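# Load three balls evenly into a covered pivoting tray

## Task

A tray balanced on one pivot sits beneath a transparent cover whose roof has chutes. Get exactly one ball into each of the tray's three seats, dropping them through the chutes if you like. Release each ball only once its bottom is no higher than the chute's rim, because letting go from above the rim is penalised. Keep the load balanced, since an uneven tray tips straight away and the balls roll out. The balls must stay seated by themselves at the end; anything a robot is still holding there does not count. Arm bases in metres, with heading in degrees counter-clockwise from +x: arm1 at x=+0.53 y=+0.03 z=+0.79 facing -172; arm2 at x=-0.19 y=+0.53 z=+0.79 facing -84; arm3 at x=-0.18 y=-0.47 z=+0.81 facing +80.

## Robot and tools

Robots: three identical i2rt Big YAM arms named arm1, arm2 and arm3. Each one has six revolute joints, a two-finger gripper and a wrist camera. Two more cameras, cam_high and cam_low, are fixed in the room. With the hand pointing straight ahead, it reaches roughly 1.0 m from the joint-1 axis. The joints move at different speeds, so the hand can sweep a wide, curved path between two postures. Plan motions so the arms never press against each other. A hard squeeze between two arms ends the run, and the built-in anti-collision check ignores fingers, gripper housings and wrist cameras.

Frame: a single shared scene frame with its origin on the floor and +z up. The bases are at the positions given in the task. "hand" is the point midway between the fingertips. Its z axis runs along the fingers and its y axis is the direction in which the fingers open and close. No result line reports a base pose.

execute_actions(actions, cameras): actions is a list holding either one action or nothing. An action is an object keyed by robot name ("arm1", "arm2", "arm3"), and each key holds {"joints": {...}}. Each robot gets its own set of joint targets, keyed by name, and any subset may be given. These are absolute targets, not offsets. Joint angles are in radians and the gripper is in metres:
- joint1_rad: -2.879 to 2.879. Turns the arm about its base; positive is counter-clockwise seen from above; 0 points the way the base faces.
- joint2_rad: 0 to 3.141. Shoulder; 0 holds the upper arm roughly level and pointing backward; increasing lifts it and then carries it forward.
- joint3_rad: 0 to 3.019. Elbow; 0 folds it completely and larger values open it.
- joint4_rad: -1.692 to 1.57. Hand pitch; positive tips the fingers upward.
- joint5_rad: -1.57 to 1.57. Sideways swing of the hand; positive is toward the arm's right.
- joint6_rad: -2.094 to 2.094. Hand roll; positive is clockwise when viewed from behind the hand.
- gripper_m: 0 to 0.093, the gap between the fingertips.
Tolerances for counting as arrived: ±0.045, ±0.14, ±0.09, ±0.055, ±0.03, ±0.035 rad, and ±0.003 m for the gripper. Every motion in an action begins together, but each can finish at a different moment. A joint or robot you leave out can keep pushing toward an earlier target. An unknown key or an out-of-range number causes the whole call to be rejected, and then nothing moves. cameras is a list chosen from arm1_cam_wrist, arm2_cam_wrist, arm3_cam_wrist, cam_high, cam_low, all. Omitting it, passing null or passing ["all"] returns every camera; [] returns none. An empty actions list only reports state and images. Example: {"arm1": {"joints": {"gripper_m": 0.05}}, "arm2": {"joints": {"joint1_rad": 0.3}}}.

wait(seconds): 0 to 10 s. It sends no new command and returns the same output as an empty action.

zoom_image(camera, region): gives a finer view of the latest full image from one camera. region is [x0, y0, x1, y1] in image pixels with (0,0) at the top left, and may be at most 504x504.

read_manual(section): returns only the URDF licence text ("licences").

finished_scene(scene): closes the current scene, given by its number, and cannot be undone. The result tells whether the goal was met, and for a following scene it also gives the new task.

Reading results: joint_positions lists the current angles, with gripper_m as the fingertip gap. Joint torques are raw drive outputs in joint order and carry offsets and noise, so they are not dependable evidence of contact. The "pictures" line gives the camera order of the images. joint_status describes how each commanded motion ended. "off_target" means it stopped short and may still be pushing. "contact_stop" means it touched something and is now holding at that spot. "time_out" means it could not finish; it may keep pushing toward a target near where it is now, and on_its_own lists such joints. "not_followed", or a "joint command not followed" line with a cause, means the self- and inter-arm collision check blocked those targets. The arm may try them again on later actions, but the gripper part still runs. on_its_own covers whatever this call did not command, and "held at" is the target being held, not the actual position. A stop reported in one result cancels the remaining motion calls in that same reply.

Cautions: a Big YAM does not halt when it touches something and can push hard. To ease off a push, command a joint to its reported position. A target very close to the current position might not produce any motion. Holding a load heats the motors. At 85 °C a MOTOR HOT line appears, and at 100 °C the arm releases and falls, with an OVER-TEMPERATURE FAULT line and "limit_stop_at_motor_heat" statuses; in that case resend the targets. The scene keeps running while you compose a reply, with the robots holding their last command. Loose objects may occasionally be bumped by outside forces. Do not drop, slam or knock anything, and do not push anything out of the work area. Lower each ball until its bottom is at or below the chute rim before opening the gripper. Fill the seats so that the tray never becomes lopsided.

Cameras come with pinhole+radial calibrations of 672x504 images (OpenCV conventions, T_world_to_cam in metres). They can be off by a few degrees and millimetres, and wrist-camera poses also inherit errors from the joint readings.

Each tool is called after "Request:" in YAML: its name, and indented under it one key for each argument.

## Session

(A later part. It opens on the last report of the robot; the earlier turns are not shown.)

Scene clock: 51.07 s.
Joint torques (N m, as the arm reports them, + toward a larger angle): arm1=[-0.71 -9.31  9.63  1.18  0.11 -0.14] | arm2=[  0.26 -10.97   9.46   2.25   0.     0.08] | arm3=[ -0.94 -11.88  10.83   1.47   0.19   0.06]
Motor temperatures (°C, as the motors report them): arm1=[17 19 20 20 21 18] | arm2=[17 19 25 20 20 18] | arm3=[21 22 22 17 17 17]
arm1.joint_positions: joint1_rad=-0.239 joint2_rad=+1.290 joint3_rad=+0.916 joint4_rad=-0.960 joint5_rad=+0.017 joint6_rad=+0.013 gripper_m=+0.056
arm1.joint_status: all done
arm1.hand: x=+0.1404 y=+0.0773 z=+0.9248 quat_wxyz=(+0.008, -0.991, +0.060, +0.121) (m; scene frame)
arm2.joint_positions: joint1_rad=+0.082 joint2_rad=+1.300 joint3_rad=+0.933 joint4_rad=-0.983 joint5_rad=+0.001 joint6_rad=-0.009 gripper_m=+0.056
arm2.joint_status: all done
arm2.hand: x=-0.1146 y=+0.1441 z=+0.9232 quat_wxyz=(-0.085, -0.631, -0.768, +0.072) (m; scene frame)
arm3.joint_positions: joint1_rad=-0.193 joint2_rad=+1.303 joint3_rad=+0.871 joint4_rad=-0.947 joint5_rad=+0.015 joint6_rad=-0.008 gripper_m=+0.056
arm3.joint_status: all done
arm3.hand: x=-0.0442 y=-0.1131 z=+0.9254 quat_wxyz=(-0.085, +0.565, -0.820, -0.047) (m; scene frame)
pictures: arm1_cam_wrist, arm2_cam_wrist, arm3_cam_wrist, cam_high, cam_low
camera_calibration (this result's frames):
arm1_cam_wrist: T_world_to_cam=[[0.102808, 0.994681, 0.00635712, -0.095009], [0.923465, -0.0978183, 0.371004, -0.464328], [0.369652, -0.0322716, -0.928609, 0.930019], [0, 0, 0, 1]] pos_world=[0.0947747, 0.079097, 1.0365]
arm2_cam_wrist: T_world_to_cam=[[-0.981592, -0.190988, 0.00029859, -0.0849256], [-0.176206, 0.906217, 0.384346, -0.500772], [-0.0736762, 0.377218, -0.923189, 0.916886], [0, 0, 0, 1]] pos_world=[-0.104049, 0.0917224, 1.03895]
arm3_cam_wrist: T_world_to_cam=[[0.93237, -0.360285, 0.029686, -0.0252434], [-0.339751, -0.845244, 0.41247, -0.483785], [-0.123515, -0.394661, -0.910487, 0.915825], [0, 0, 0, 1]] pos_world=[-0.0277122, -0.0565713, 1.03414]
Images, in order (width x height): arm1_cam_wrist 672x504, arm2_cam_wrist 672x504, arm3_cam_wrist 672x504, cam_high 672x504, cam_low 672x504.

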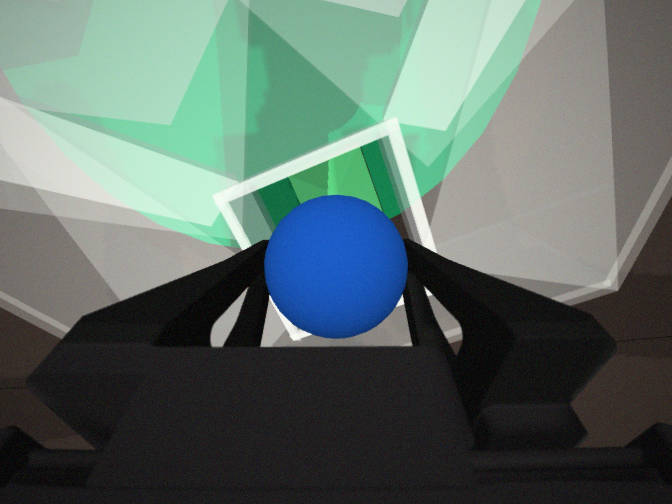

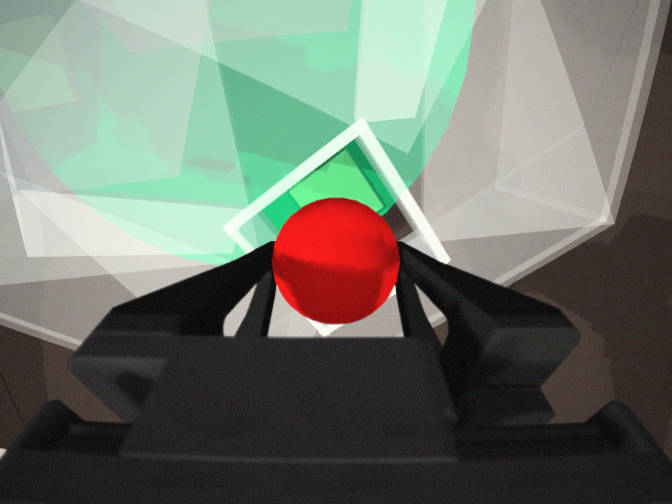

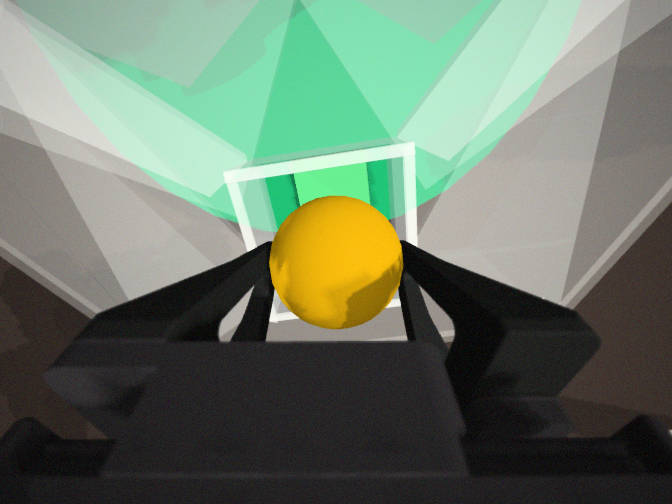

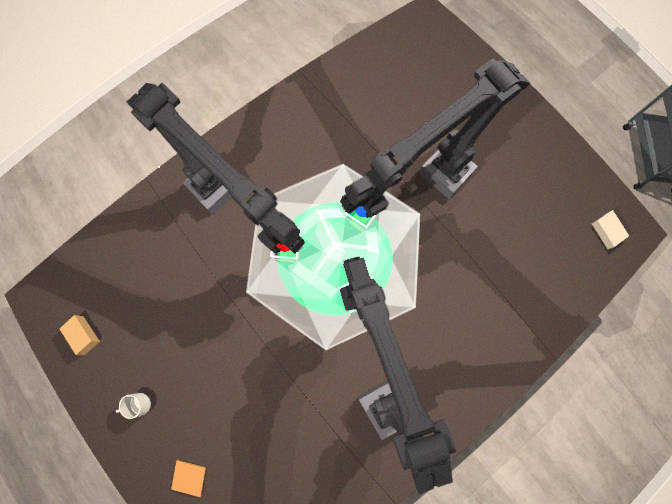

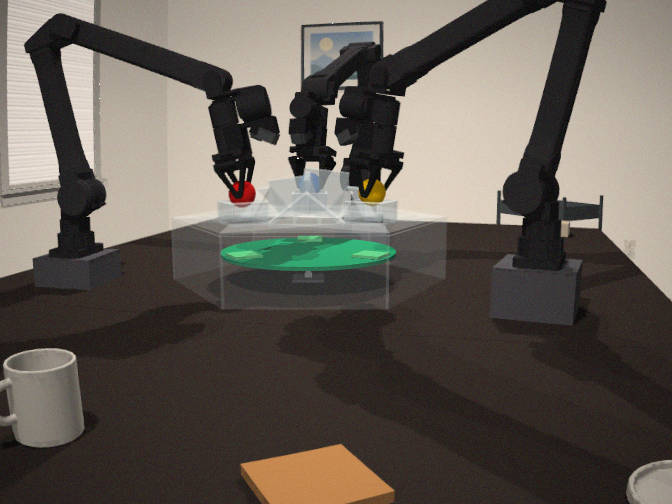

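Request:
zoom_image:
  camera: "arm1_cam_wrist"
  region: [200, 105, 452, 350]

Request:
zoom_image:
  camera: "arm2_cam_wrist"
  region: [210, 100, 462, 345]

Request:
zoom_image:
  camera: "arm3_cam_wrist"
  region: [200, 105, 452, 350]

Request:
zoom_image:
  camera: "cam_low"
  region: [205, 150, 305, 235]

Request:
zoom_image:
  camera: "cam_low"
  region: [280, 150, 410, 235]

Region (200, 105, 452, 350) of arm1_cam_wrist's 672x504 image, scaled by 2.000, with more detail than that image has; it fills the top 490 rows of this view, and the rest is white.

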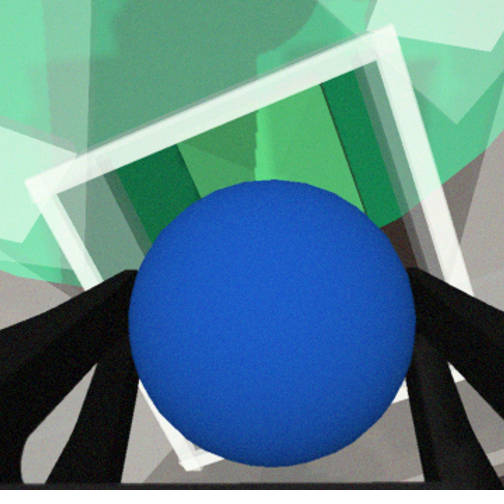

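Region (210, 100, 462, 345) of arm2_cam_wrist's 672x504 image, scaled by 2.000, with more detail than that image has; it fills the top 490 rows of this view, and the rest is white.

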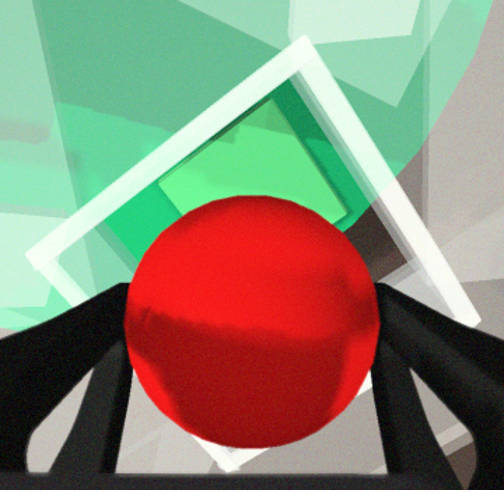

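Region (200, 105, 452, 350) of arm3_cam_wrist's 672x504 image, scaled by 2.000, with more detail than that image has; it fills the top 490 rows of this view, and the rest is white.

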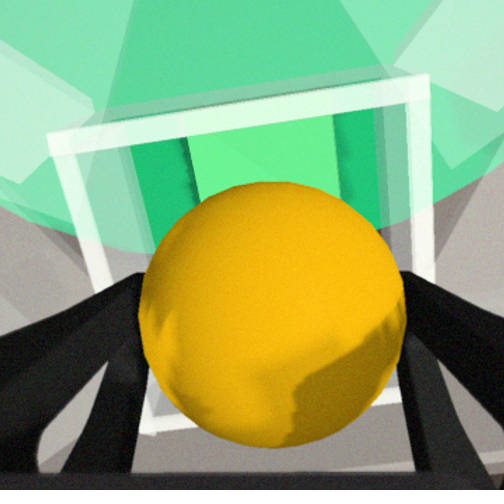

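Region (205, 150, 305, 235) of cam_low's 672x504 image, scaled by 5.040, with more detail than that image has; it fills the top 428 rows of this view, and the rest is white.

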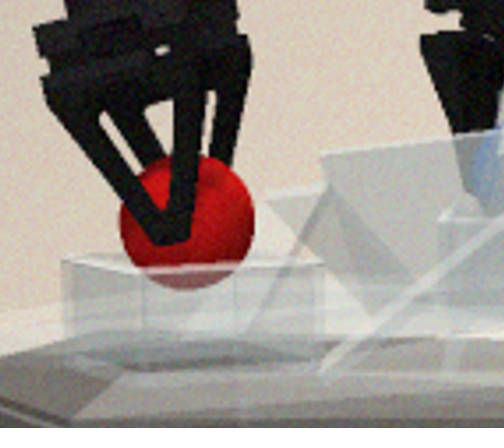

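Region (280, 150, 410, 235) of cam_low's 672x504 image, scaled by 3.877, with more detail than that image has; it fills the top 330 rows of this view, and the rest is white.

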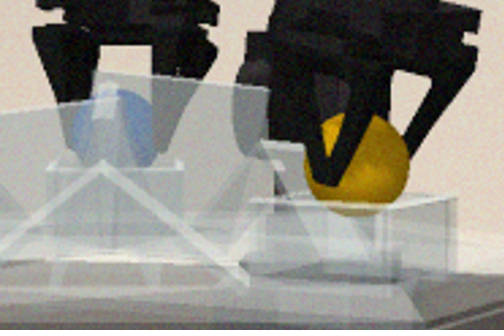

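Request:
execute_actions:
  actions:
    - {"arm1":{"joints":{"gripper_m":0.074}},"arm2":{"joints":{"gripper_m":0.074}},"arm3":{"joints":{"gripper_m":0.074}}}

Scene clock: 53.73 s.
Joint torques (N m, as the arm reports them, + toward a larger angle): arm1=[-0.5  -9.18  9.8   1.13  0.11 -0.12] | arm2=[  0.24 -11.12   9.56   2.04   0.     0.05] | arm3=[ -0.85 -11.77  11.17   1.52   0.21   0.1 ]
Motor temperatures (°C, as the motors report them): arm1=[17 19 21 21 21 18] | arm2=[17 19 25 20 20 18] | arm3=[21 22 23 17 17 17]
arm1.joint_positions: joint1_rad=-0.239 joint2_rad=+1.290 joint3_rad=+0.916 joint4_rad=-0.959 joint5_rad=+0.017 joint6_rad=+0.013 gripper_m=+0.074
arm1.joint_status: all done
arm1.hand: x=+0.1401 y=+0.0773 z=+0.9249 quat_wxyz=(+0.008, -0.991, +0.060, +0.122) (m; scene frame)
arm2.joint_positions: joint1_rad=+0.082 joint2_rad=+1.299 joint3_rad=+0.933 joint4_rad=-0.982 joint5_rad=+0.001 joint6_rad=-0.009 gripper_m=+0.074
arm2.joint_status: all done
arm2.hand: x=-0.1145 y=+0.1438 z=+0.9237 quat_wxyz=(-0.086, -0.631, -0.768, +0.072) (m; scene frame)
arm3.joint_positions: joint1_rad=-0.193 joint2_rad=+1.303 joint3_rad=+0.871 joint4_rad=-0.946 joint5_rad=+0.015 joint6_rad=-0.008 gripper_m=+0.074
arm3.joint_status: all done
arm3.hand: x=-0.0441 y=-0.1129 z=+0.9254 quat_wxyz=(-0.085, +0.565, -0.820, -0.047) (m; scene frame)
pictures: arm1_cam_wrist, arm2_cam_wrist, arm3_cam_wrist, cam_high, cam_low
camera_calibration (this result's frames):
arm1_cam_wrist: T_world_to_cam=[[0.10283, 0.994679, 0.00635999, -0.0950166], [0.923885, -0.0978768, 0.369941, -0.463171], [0.368595, -0.0321652, -0.929033, 0.930715], [0, 0, 0, 1]] pos_world=[0.0946303, 0.0791139, 1.03662]
arm2_cam_wrist: T_world_to_cam=[[-0.981593, -0.190986, 0.000311076, -0.0849394], [-0.176367, 0.90708, 0.382232, -0.498904], [-0.0732832, 0.375141, -0.924067, 0.918596], [0, 0, 0, 1]] pos_world=[-0.104049, 0.091721, 1.03957]
arm3_cam_wrist: T_world_to_cam=[[0.932362, -0.360304, 0.0296874, -0.0252485], [-0.339863, -0.845538, 0.411775, -0.483027], [-0.123263, -0.394013, -0.910802, 0.916309], [0, 0, 0, 1]] pos_world=[-0.0276758, -0.056477, 1.03422]
Images, in order (width x height): arm1_cam_wrist 672x504, arm2_cam_wrist 672x504, arm3_cam_wrist 672x504, cam_high 672x504, cam_low 672x504.

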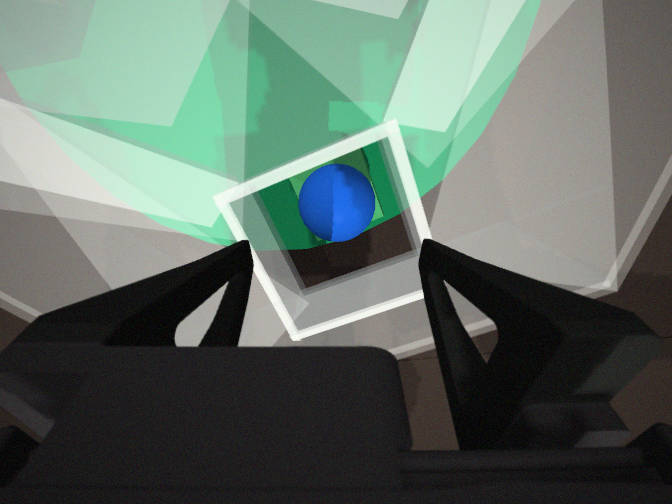

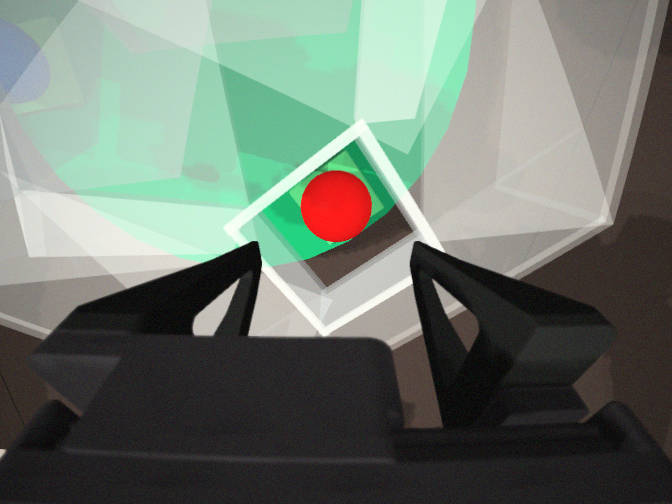

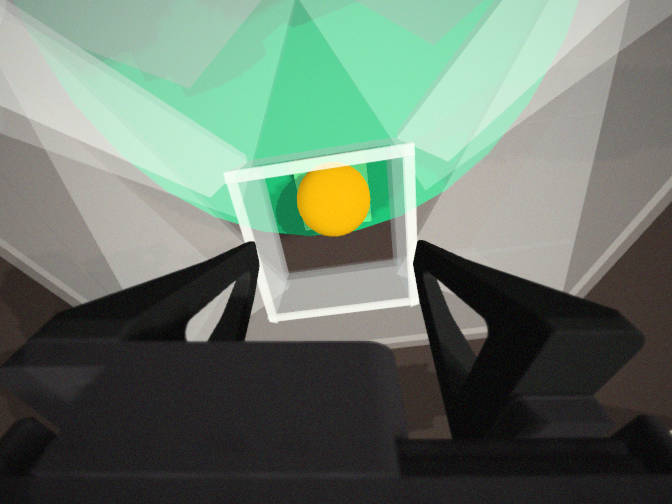

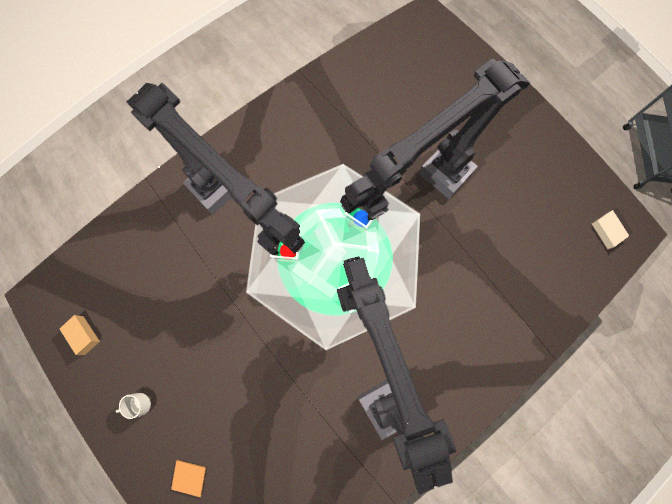

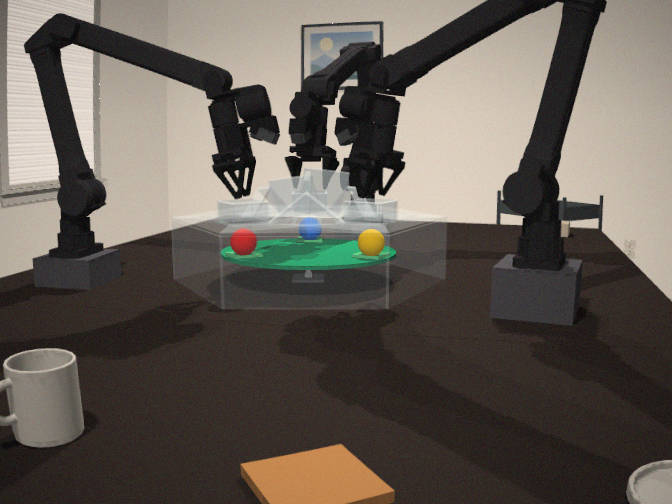

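Request:
execute_actions:
  actions:
    - {"arm1":{"joints":{"joint2_rad":1.1}},"arm2":{"joints":{"joint2_rad":1.1}},"arm3":{"joints":{"joint2_rad":1.1}}}
  cameras: ["cam_low","cam_high"]

Request:
wait:
  seconds: 2

Scene clock: 55.70 s.
Joint torques (N m, as the arm reports them, + toward a larger angle): arm1=[-0.44 -5.77 10.43  1.65  0.1  -0.12] | arm2=[ 0.22 -6.83 10.19  2.52 -0.04  0.07] | arm3=[-0.76 -6.75 12.12  1.95  0.18  0.06]
Motor temperatures (°C, as the motors report them): arm1=[17 19 21 21 21 18] | arm2=[17 19 25 20 20 18] | arm3=[21 22 23 17 17 17]
arm1.joint_positions: joint1_rad=-0.239 joint2_rad=+1.085 joint3_rad=+0.916 joint4_rad=-0.959 joint5_rad=+0.017 joint6_rad=+0.013 gripper_m=+0.074
arm1.joint_status: all done
arm1.hand: x=+0.1493 y=+0.0774 z=+1.0006 quat_wxyz=(+0.012, -0.973, +0.061, +0.222) (m; scene frame)
arm2.joint_positions: joint1_rad=+0.082 joint2_rad=+1.094 joint3_rad=+0.933 joint4_rad=-0.982 joint5_rad=+0.001 joint6_rad=-0.009 gripper_m=+0.074
arm2.joint_status: all done
arm2.hand: x=-0.1163 y=+0.1529 z=+0.9997 quat_wxyz=(-0.163, -0.620, -0.755, +0.137) (m; scene frame)
arm3.joint_positions: joint1_rad=-0.193 joint2_rad=+1.084 joint3_rad=+0.871 joint4_rad=-0.946 joint5_rad=+0.015 joint6_rad=-0.008 gripper_m=+0.074
arm3.joint_status: all done
arm3.hand: x=-0.0460 y=-0.1174 z=+1.0041 quat_wxyz=(-0.175, +0.555, -0.806, -0.108) (m; scene frame)
pictures: cam_high, cam_low
Images, in order (width x height): cam_high 672x504, cam_low 672x504.

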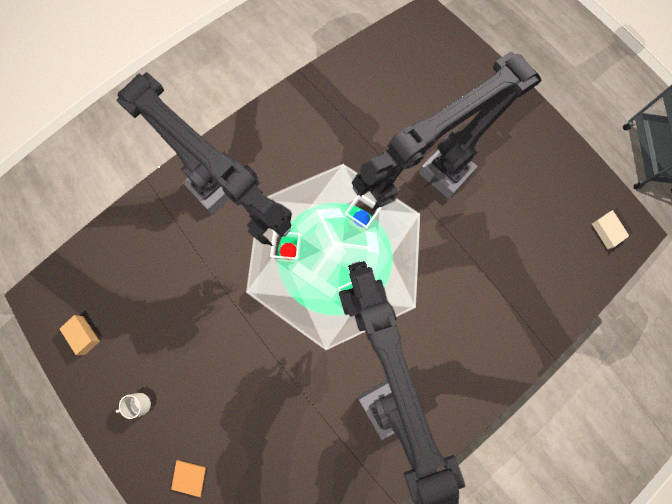

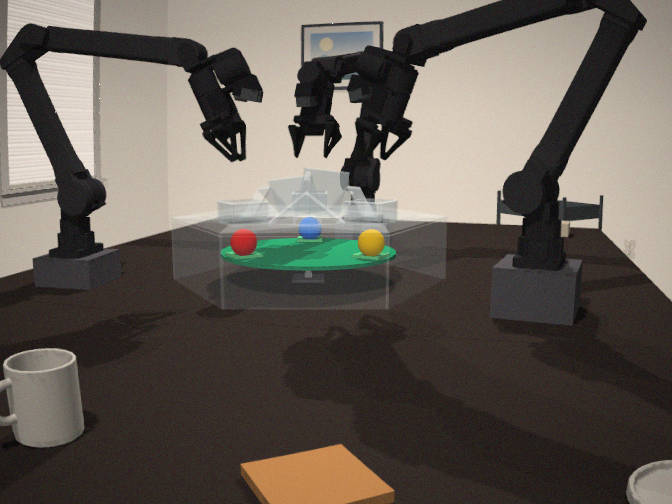

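Scene clock: 57.70 s.
Joint torques (N m, as the arm reports them, + toward a larger angle): arm1=[-0.71 -5.74 10.47  1.59  0.11 -0.14] | arm2=[ 0.35 -6.83 10.16  2.52  0.    0.06] | arm3=[-0.94 -6.84 12.09  1.86  0.19  0.1 ]
Motor temperatures (°C, as the motors report them): arm1=[17 19 21 21 21 18] | arm2=[17 19 25 20 20 18] | arm3=[21 22 23 17 17 17]
arm1.joint_positions: joint1_rad=-0.239 joint2_rad=+1.085 joint3_rad=+0.916 joint4_rad=-0.959 joint5_rad=+0.017 joint6_rad=+0.013 gripper_m=+0.074
arm1.joint_status: all done
arm1.hand: x=+0.1493 y=+0.0774 z=+1.0006 quat_wxyz=(+0.012, -0.973, +0.061, +0.222) (m; scene frame)
arm2.joint_positions: joint1_rad=+0.082 joint2_rad=+1.094 joint3_rad=+0.933 joint4_rad=-0.982 joint5_rad=+0.001 joint6_rad=-0.009 gripper_m=+0.074
arm2.joint_status: all done
arm2.hand: x=-0.1163 y=+0.1529 z=+0.9997 quat_wxyz=(-0.163, -0.620, -0.755, +0.137) (m; scene frame)
arm3.joint_positions: joint1_rad=-0.193 joint2_rad=+1.084 joint3_rad=+0.871 joint4_rad=-0.946 joint5_rad=+0.015 joint6_rad=-0.008 gripper_m=+0.074
arm3.joint_status: all done
arm3.hand: x=-0.0460 y=-0.1174 z=+1.0041 quat_wxyz=(-0.175, +0.555, -0.806, -0.108) (m; scene frame)
wait: 2.00 s; at rest by 0.27 s
pictures: arm1_cam_wrist, arm2_cam_wrist, arm3_cam_wrist, cam_high, cam_low
camera_calibration (this result's frames):
arm1_cam_wrist: T_world_to_cam=[[0.106813, 0.994258, 0.00646271, -0.0971325], [0.97906, -0.106309, 0.173608, -0.310779], [0.173299, -0.0122163, -0.984794, 1.08107], [0, 0, 0, 1]] pos_world=[0.127298, 0.0767429, 1.11921]
arm2_cam_wrist: T_world_to_cam=[[-0.981651, -0.190679, 0.00139812, -0.0861035], [-0.187073, 0.964453, 0.186641, -0.351003], [-0.036937, 0.182955, -0.982427, 1.07718], [0, 0, 0, 1]] pos_world=[-0.110399, 0.125033, 1.12388]
arm3_cam_wrist: T_world_to_cam=[[0.930218, -0.365825, 0.0294371, -0.0278567], [-0.363908, -0.908987, 0.203259, -0.319025], [-0.0475992, -0.199787, -0.978682, 1.08041], [0, 0, 0, 1]] pos_world=[-0.0387563, -0.0843284, 1.12304]
Images, in order (width x height): arm1_cam_wrist 672x504, arm2_cam_wrist 672x504, arm3_cam_wrist 672x504, cam_high 672x504, cam_low 672x504.

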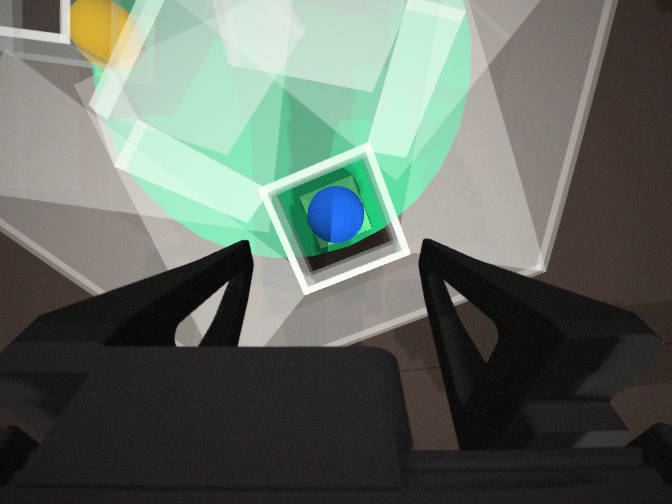

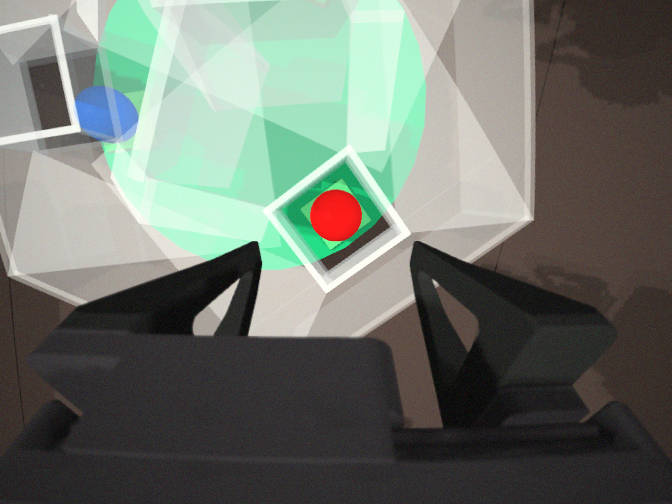

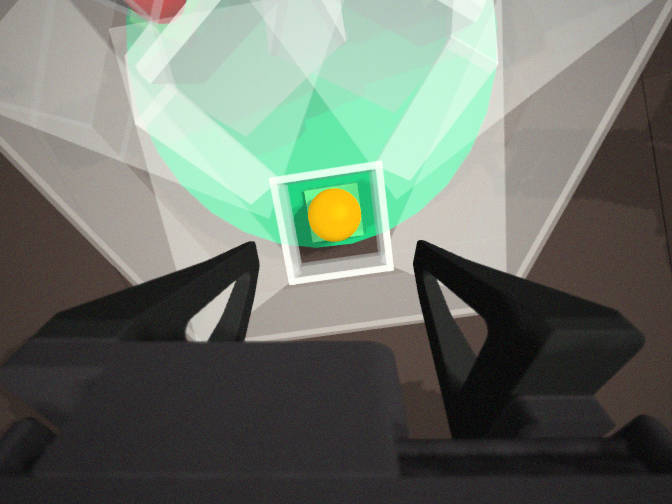

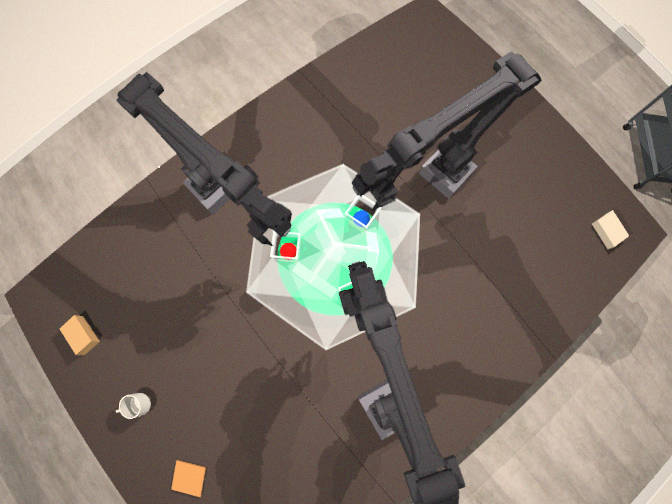

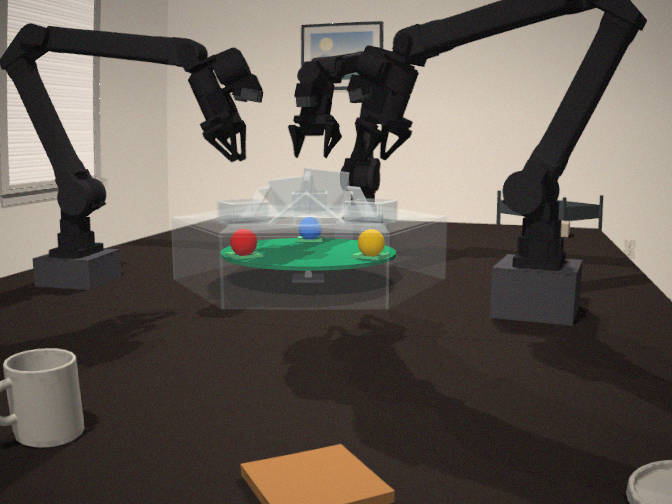

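Request:
execute_actions:
  actions: []

Scene clock: 59.27 s.
Joint torques (N m, as the arm reports them, + toward a larger angle): arm1=[-0.86 -5.71 10.49  1.57  0.12 -0.14] | arm2=[ 0.28 -6.94 10.1   2.62  0.    0.1 ] | arm3=[-0.84 -6.71 12.03  1.9   0.18  0.1 ]
Motor temperatures (°C, as the motors report them): arm1=[17 19 21 21 21 18] | arm2=[17 19 25 20 20 18] | arm3=[21 22 23 17 17 17]
arm1.joint_positions: joint1_rad=-0.239 joint2_rad=+1.085 joint3_rad=+0.916 joint4_rad=-0.959 joint5_rad=+0.017 joint6_rad=+0.013 gripper_m=+0.074
arm1.joint_status: all done
arm1.hand: x=+0.1493 y=+0.0774 z=+1.0006 quat_wxyz=(+0.012, -0.973, +0.061, +0.222) (m; scene frame)
arm2.joint_positions: joint1_rad=+0.082 joint2_rad=+1.094 joint3_rad=+0.933 joint4_rad=-0.982 joint5_rad=+0.001 joint6_rad=-0.009 gripper_m=+0.074
arm2.joint_status: all done
arm2.hand: x=-0.1163 y=+0.1529 z=+0.9997 quat_wxyz=(-0.163, -0.620, -0.755, +0.137) (m; scene frame)
arm3.joint_positions: joint1_rad=-0.193 joint2_rad=+1.084 joint3_rad=+0.871 joint4_rad=-0.946 joint5_rad=+0.015 joint6_rad=-0.008 gripper_m=+0.074
arm3.joint_status: all done
arm3.hand: x=-0.0460 y=-0.1174 z=+1.0041 quat_wxyz=(-0.175, +0.555, -0.806, -0.108) (m; scene frame)
pictures: arm1_cam_wrist, arm2_cam_wrist, arm3_cam_wrist, cam_high, cam_low
camera_calibration (this result's frames):
arm1_cam_wrist: T_world_to_cam=[[0.106813, 0.994258, 0.00646271, -0.0971325], [0.97906, -0.106309, 0.173608, -0.310779], [0.173299, -0.0122163, -0.984794, 1.08107], [0, 0, 0, 1]] pos_world=[0.127298, 0.0767429, 1.11921]
arm2_cam_wrist: T_world_to_cam=[[-0.981651, -0.190679, 0.00139812, -0.0861035], [-0.187073, 0.964453, 0.186641, -0.351003], [-0.036937, 0.182955, -0.982427, 1.07718], [0, 0, 0, 1]] pos_world=[-0.110399, 0.125033, 1.12388]
arm3_cam_wrist: T_world_to_cam=[[0.930218, -0.365825, 0.0294371, -0.0278567], [-0.363908, -0.908987, 0.203259, -0.319025], [-0.0475992, -0.199787, -0.978682, 1.08041], [0, 0, 0, 1]] pos_world=[-0.0387563, -0.0843284, 1.12304]
Images, in order (width x height): arm1_cam_wrist 672x504, arm2_cam_wrist 672x504, arm3_cam_wrist 672x504, cam_high 672x504, cam_low 672x504.

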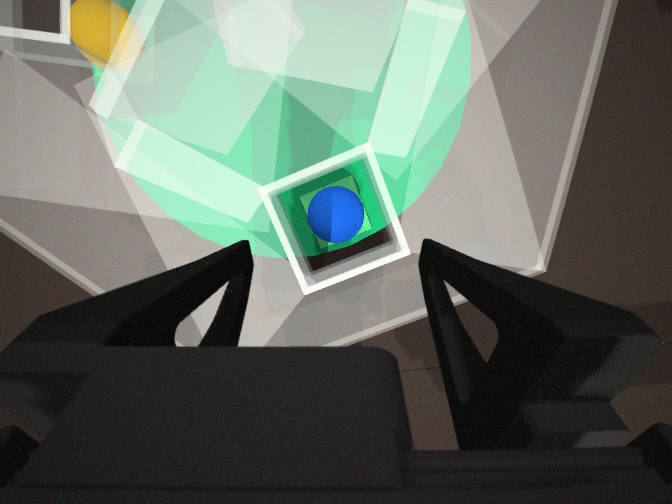

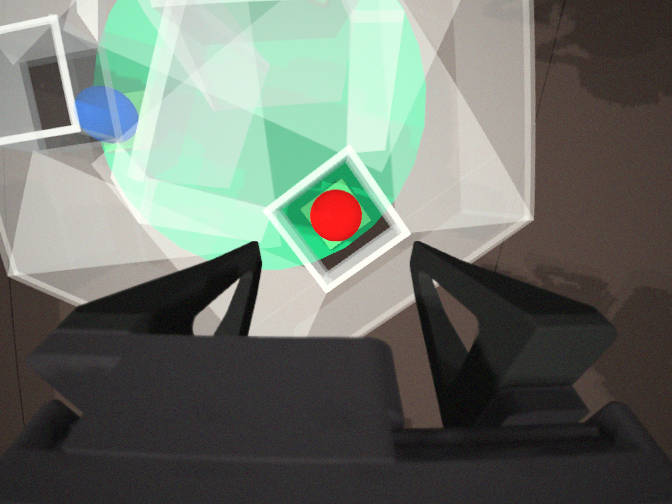

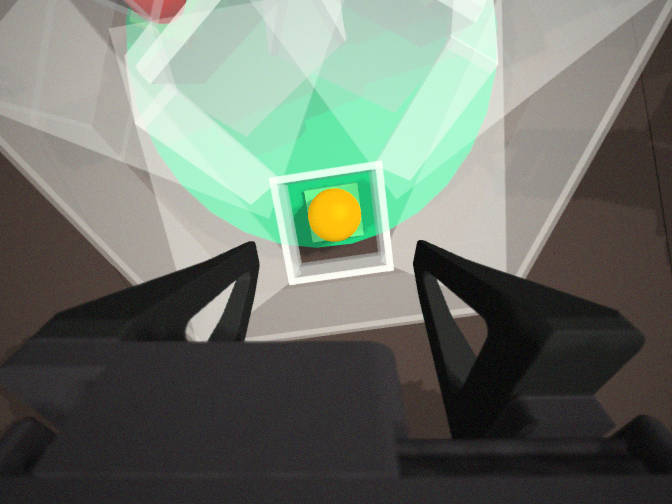

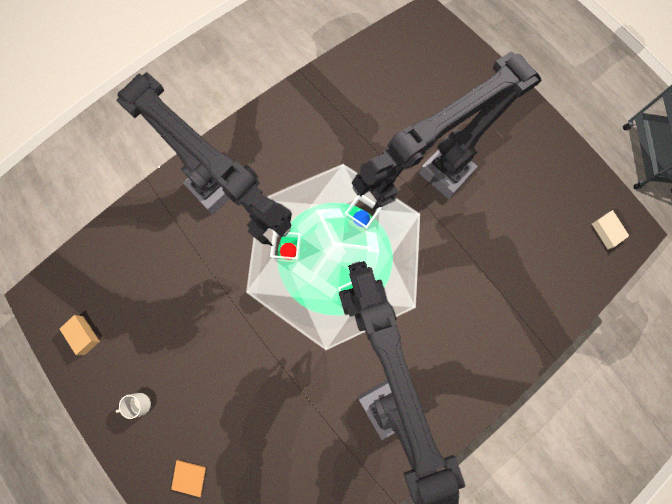

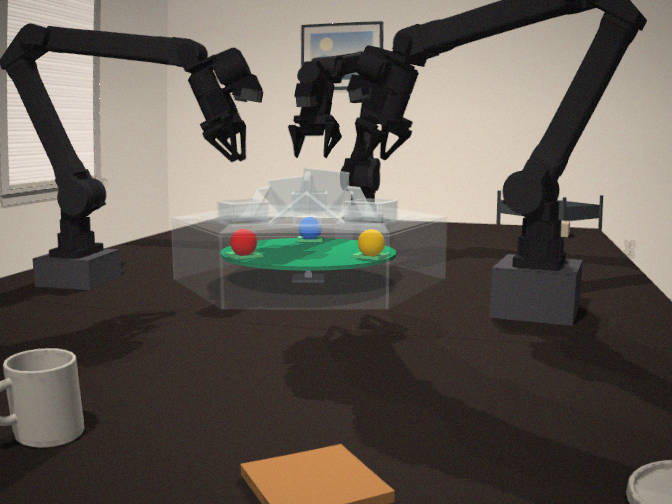

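Request:
finished_scene:
  scene: 1

The scene is finished: the task was done.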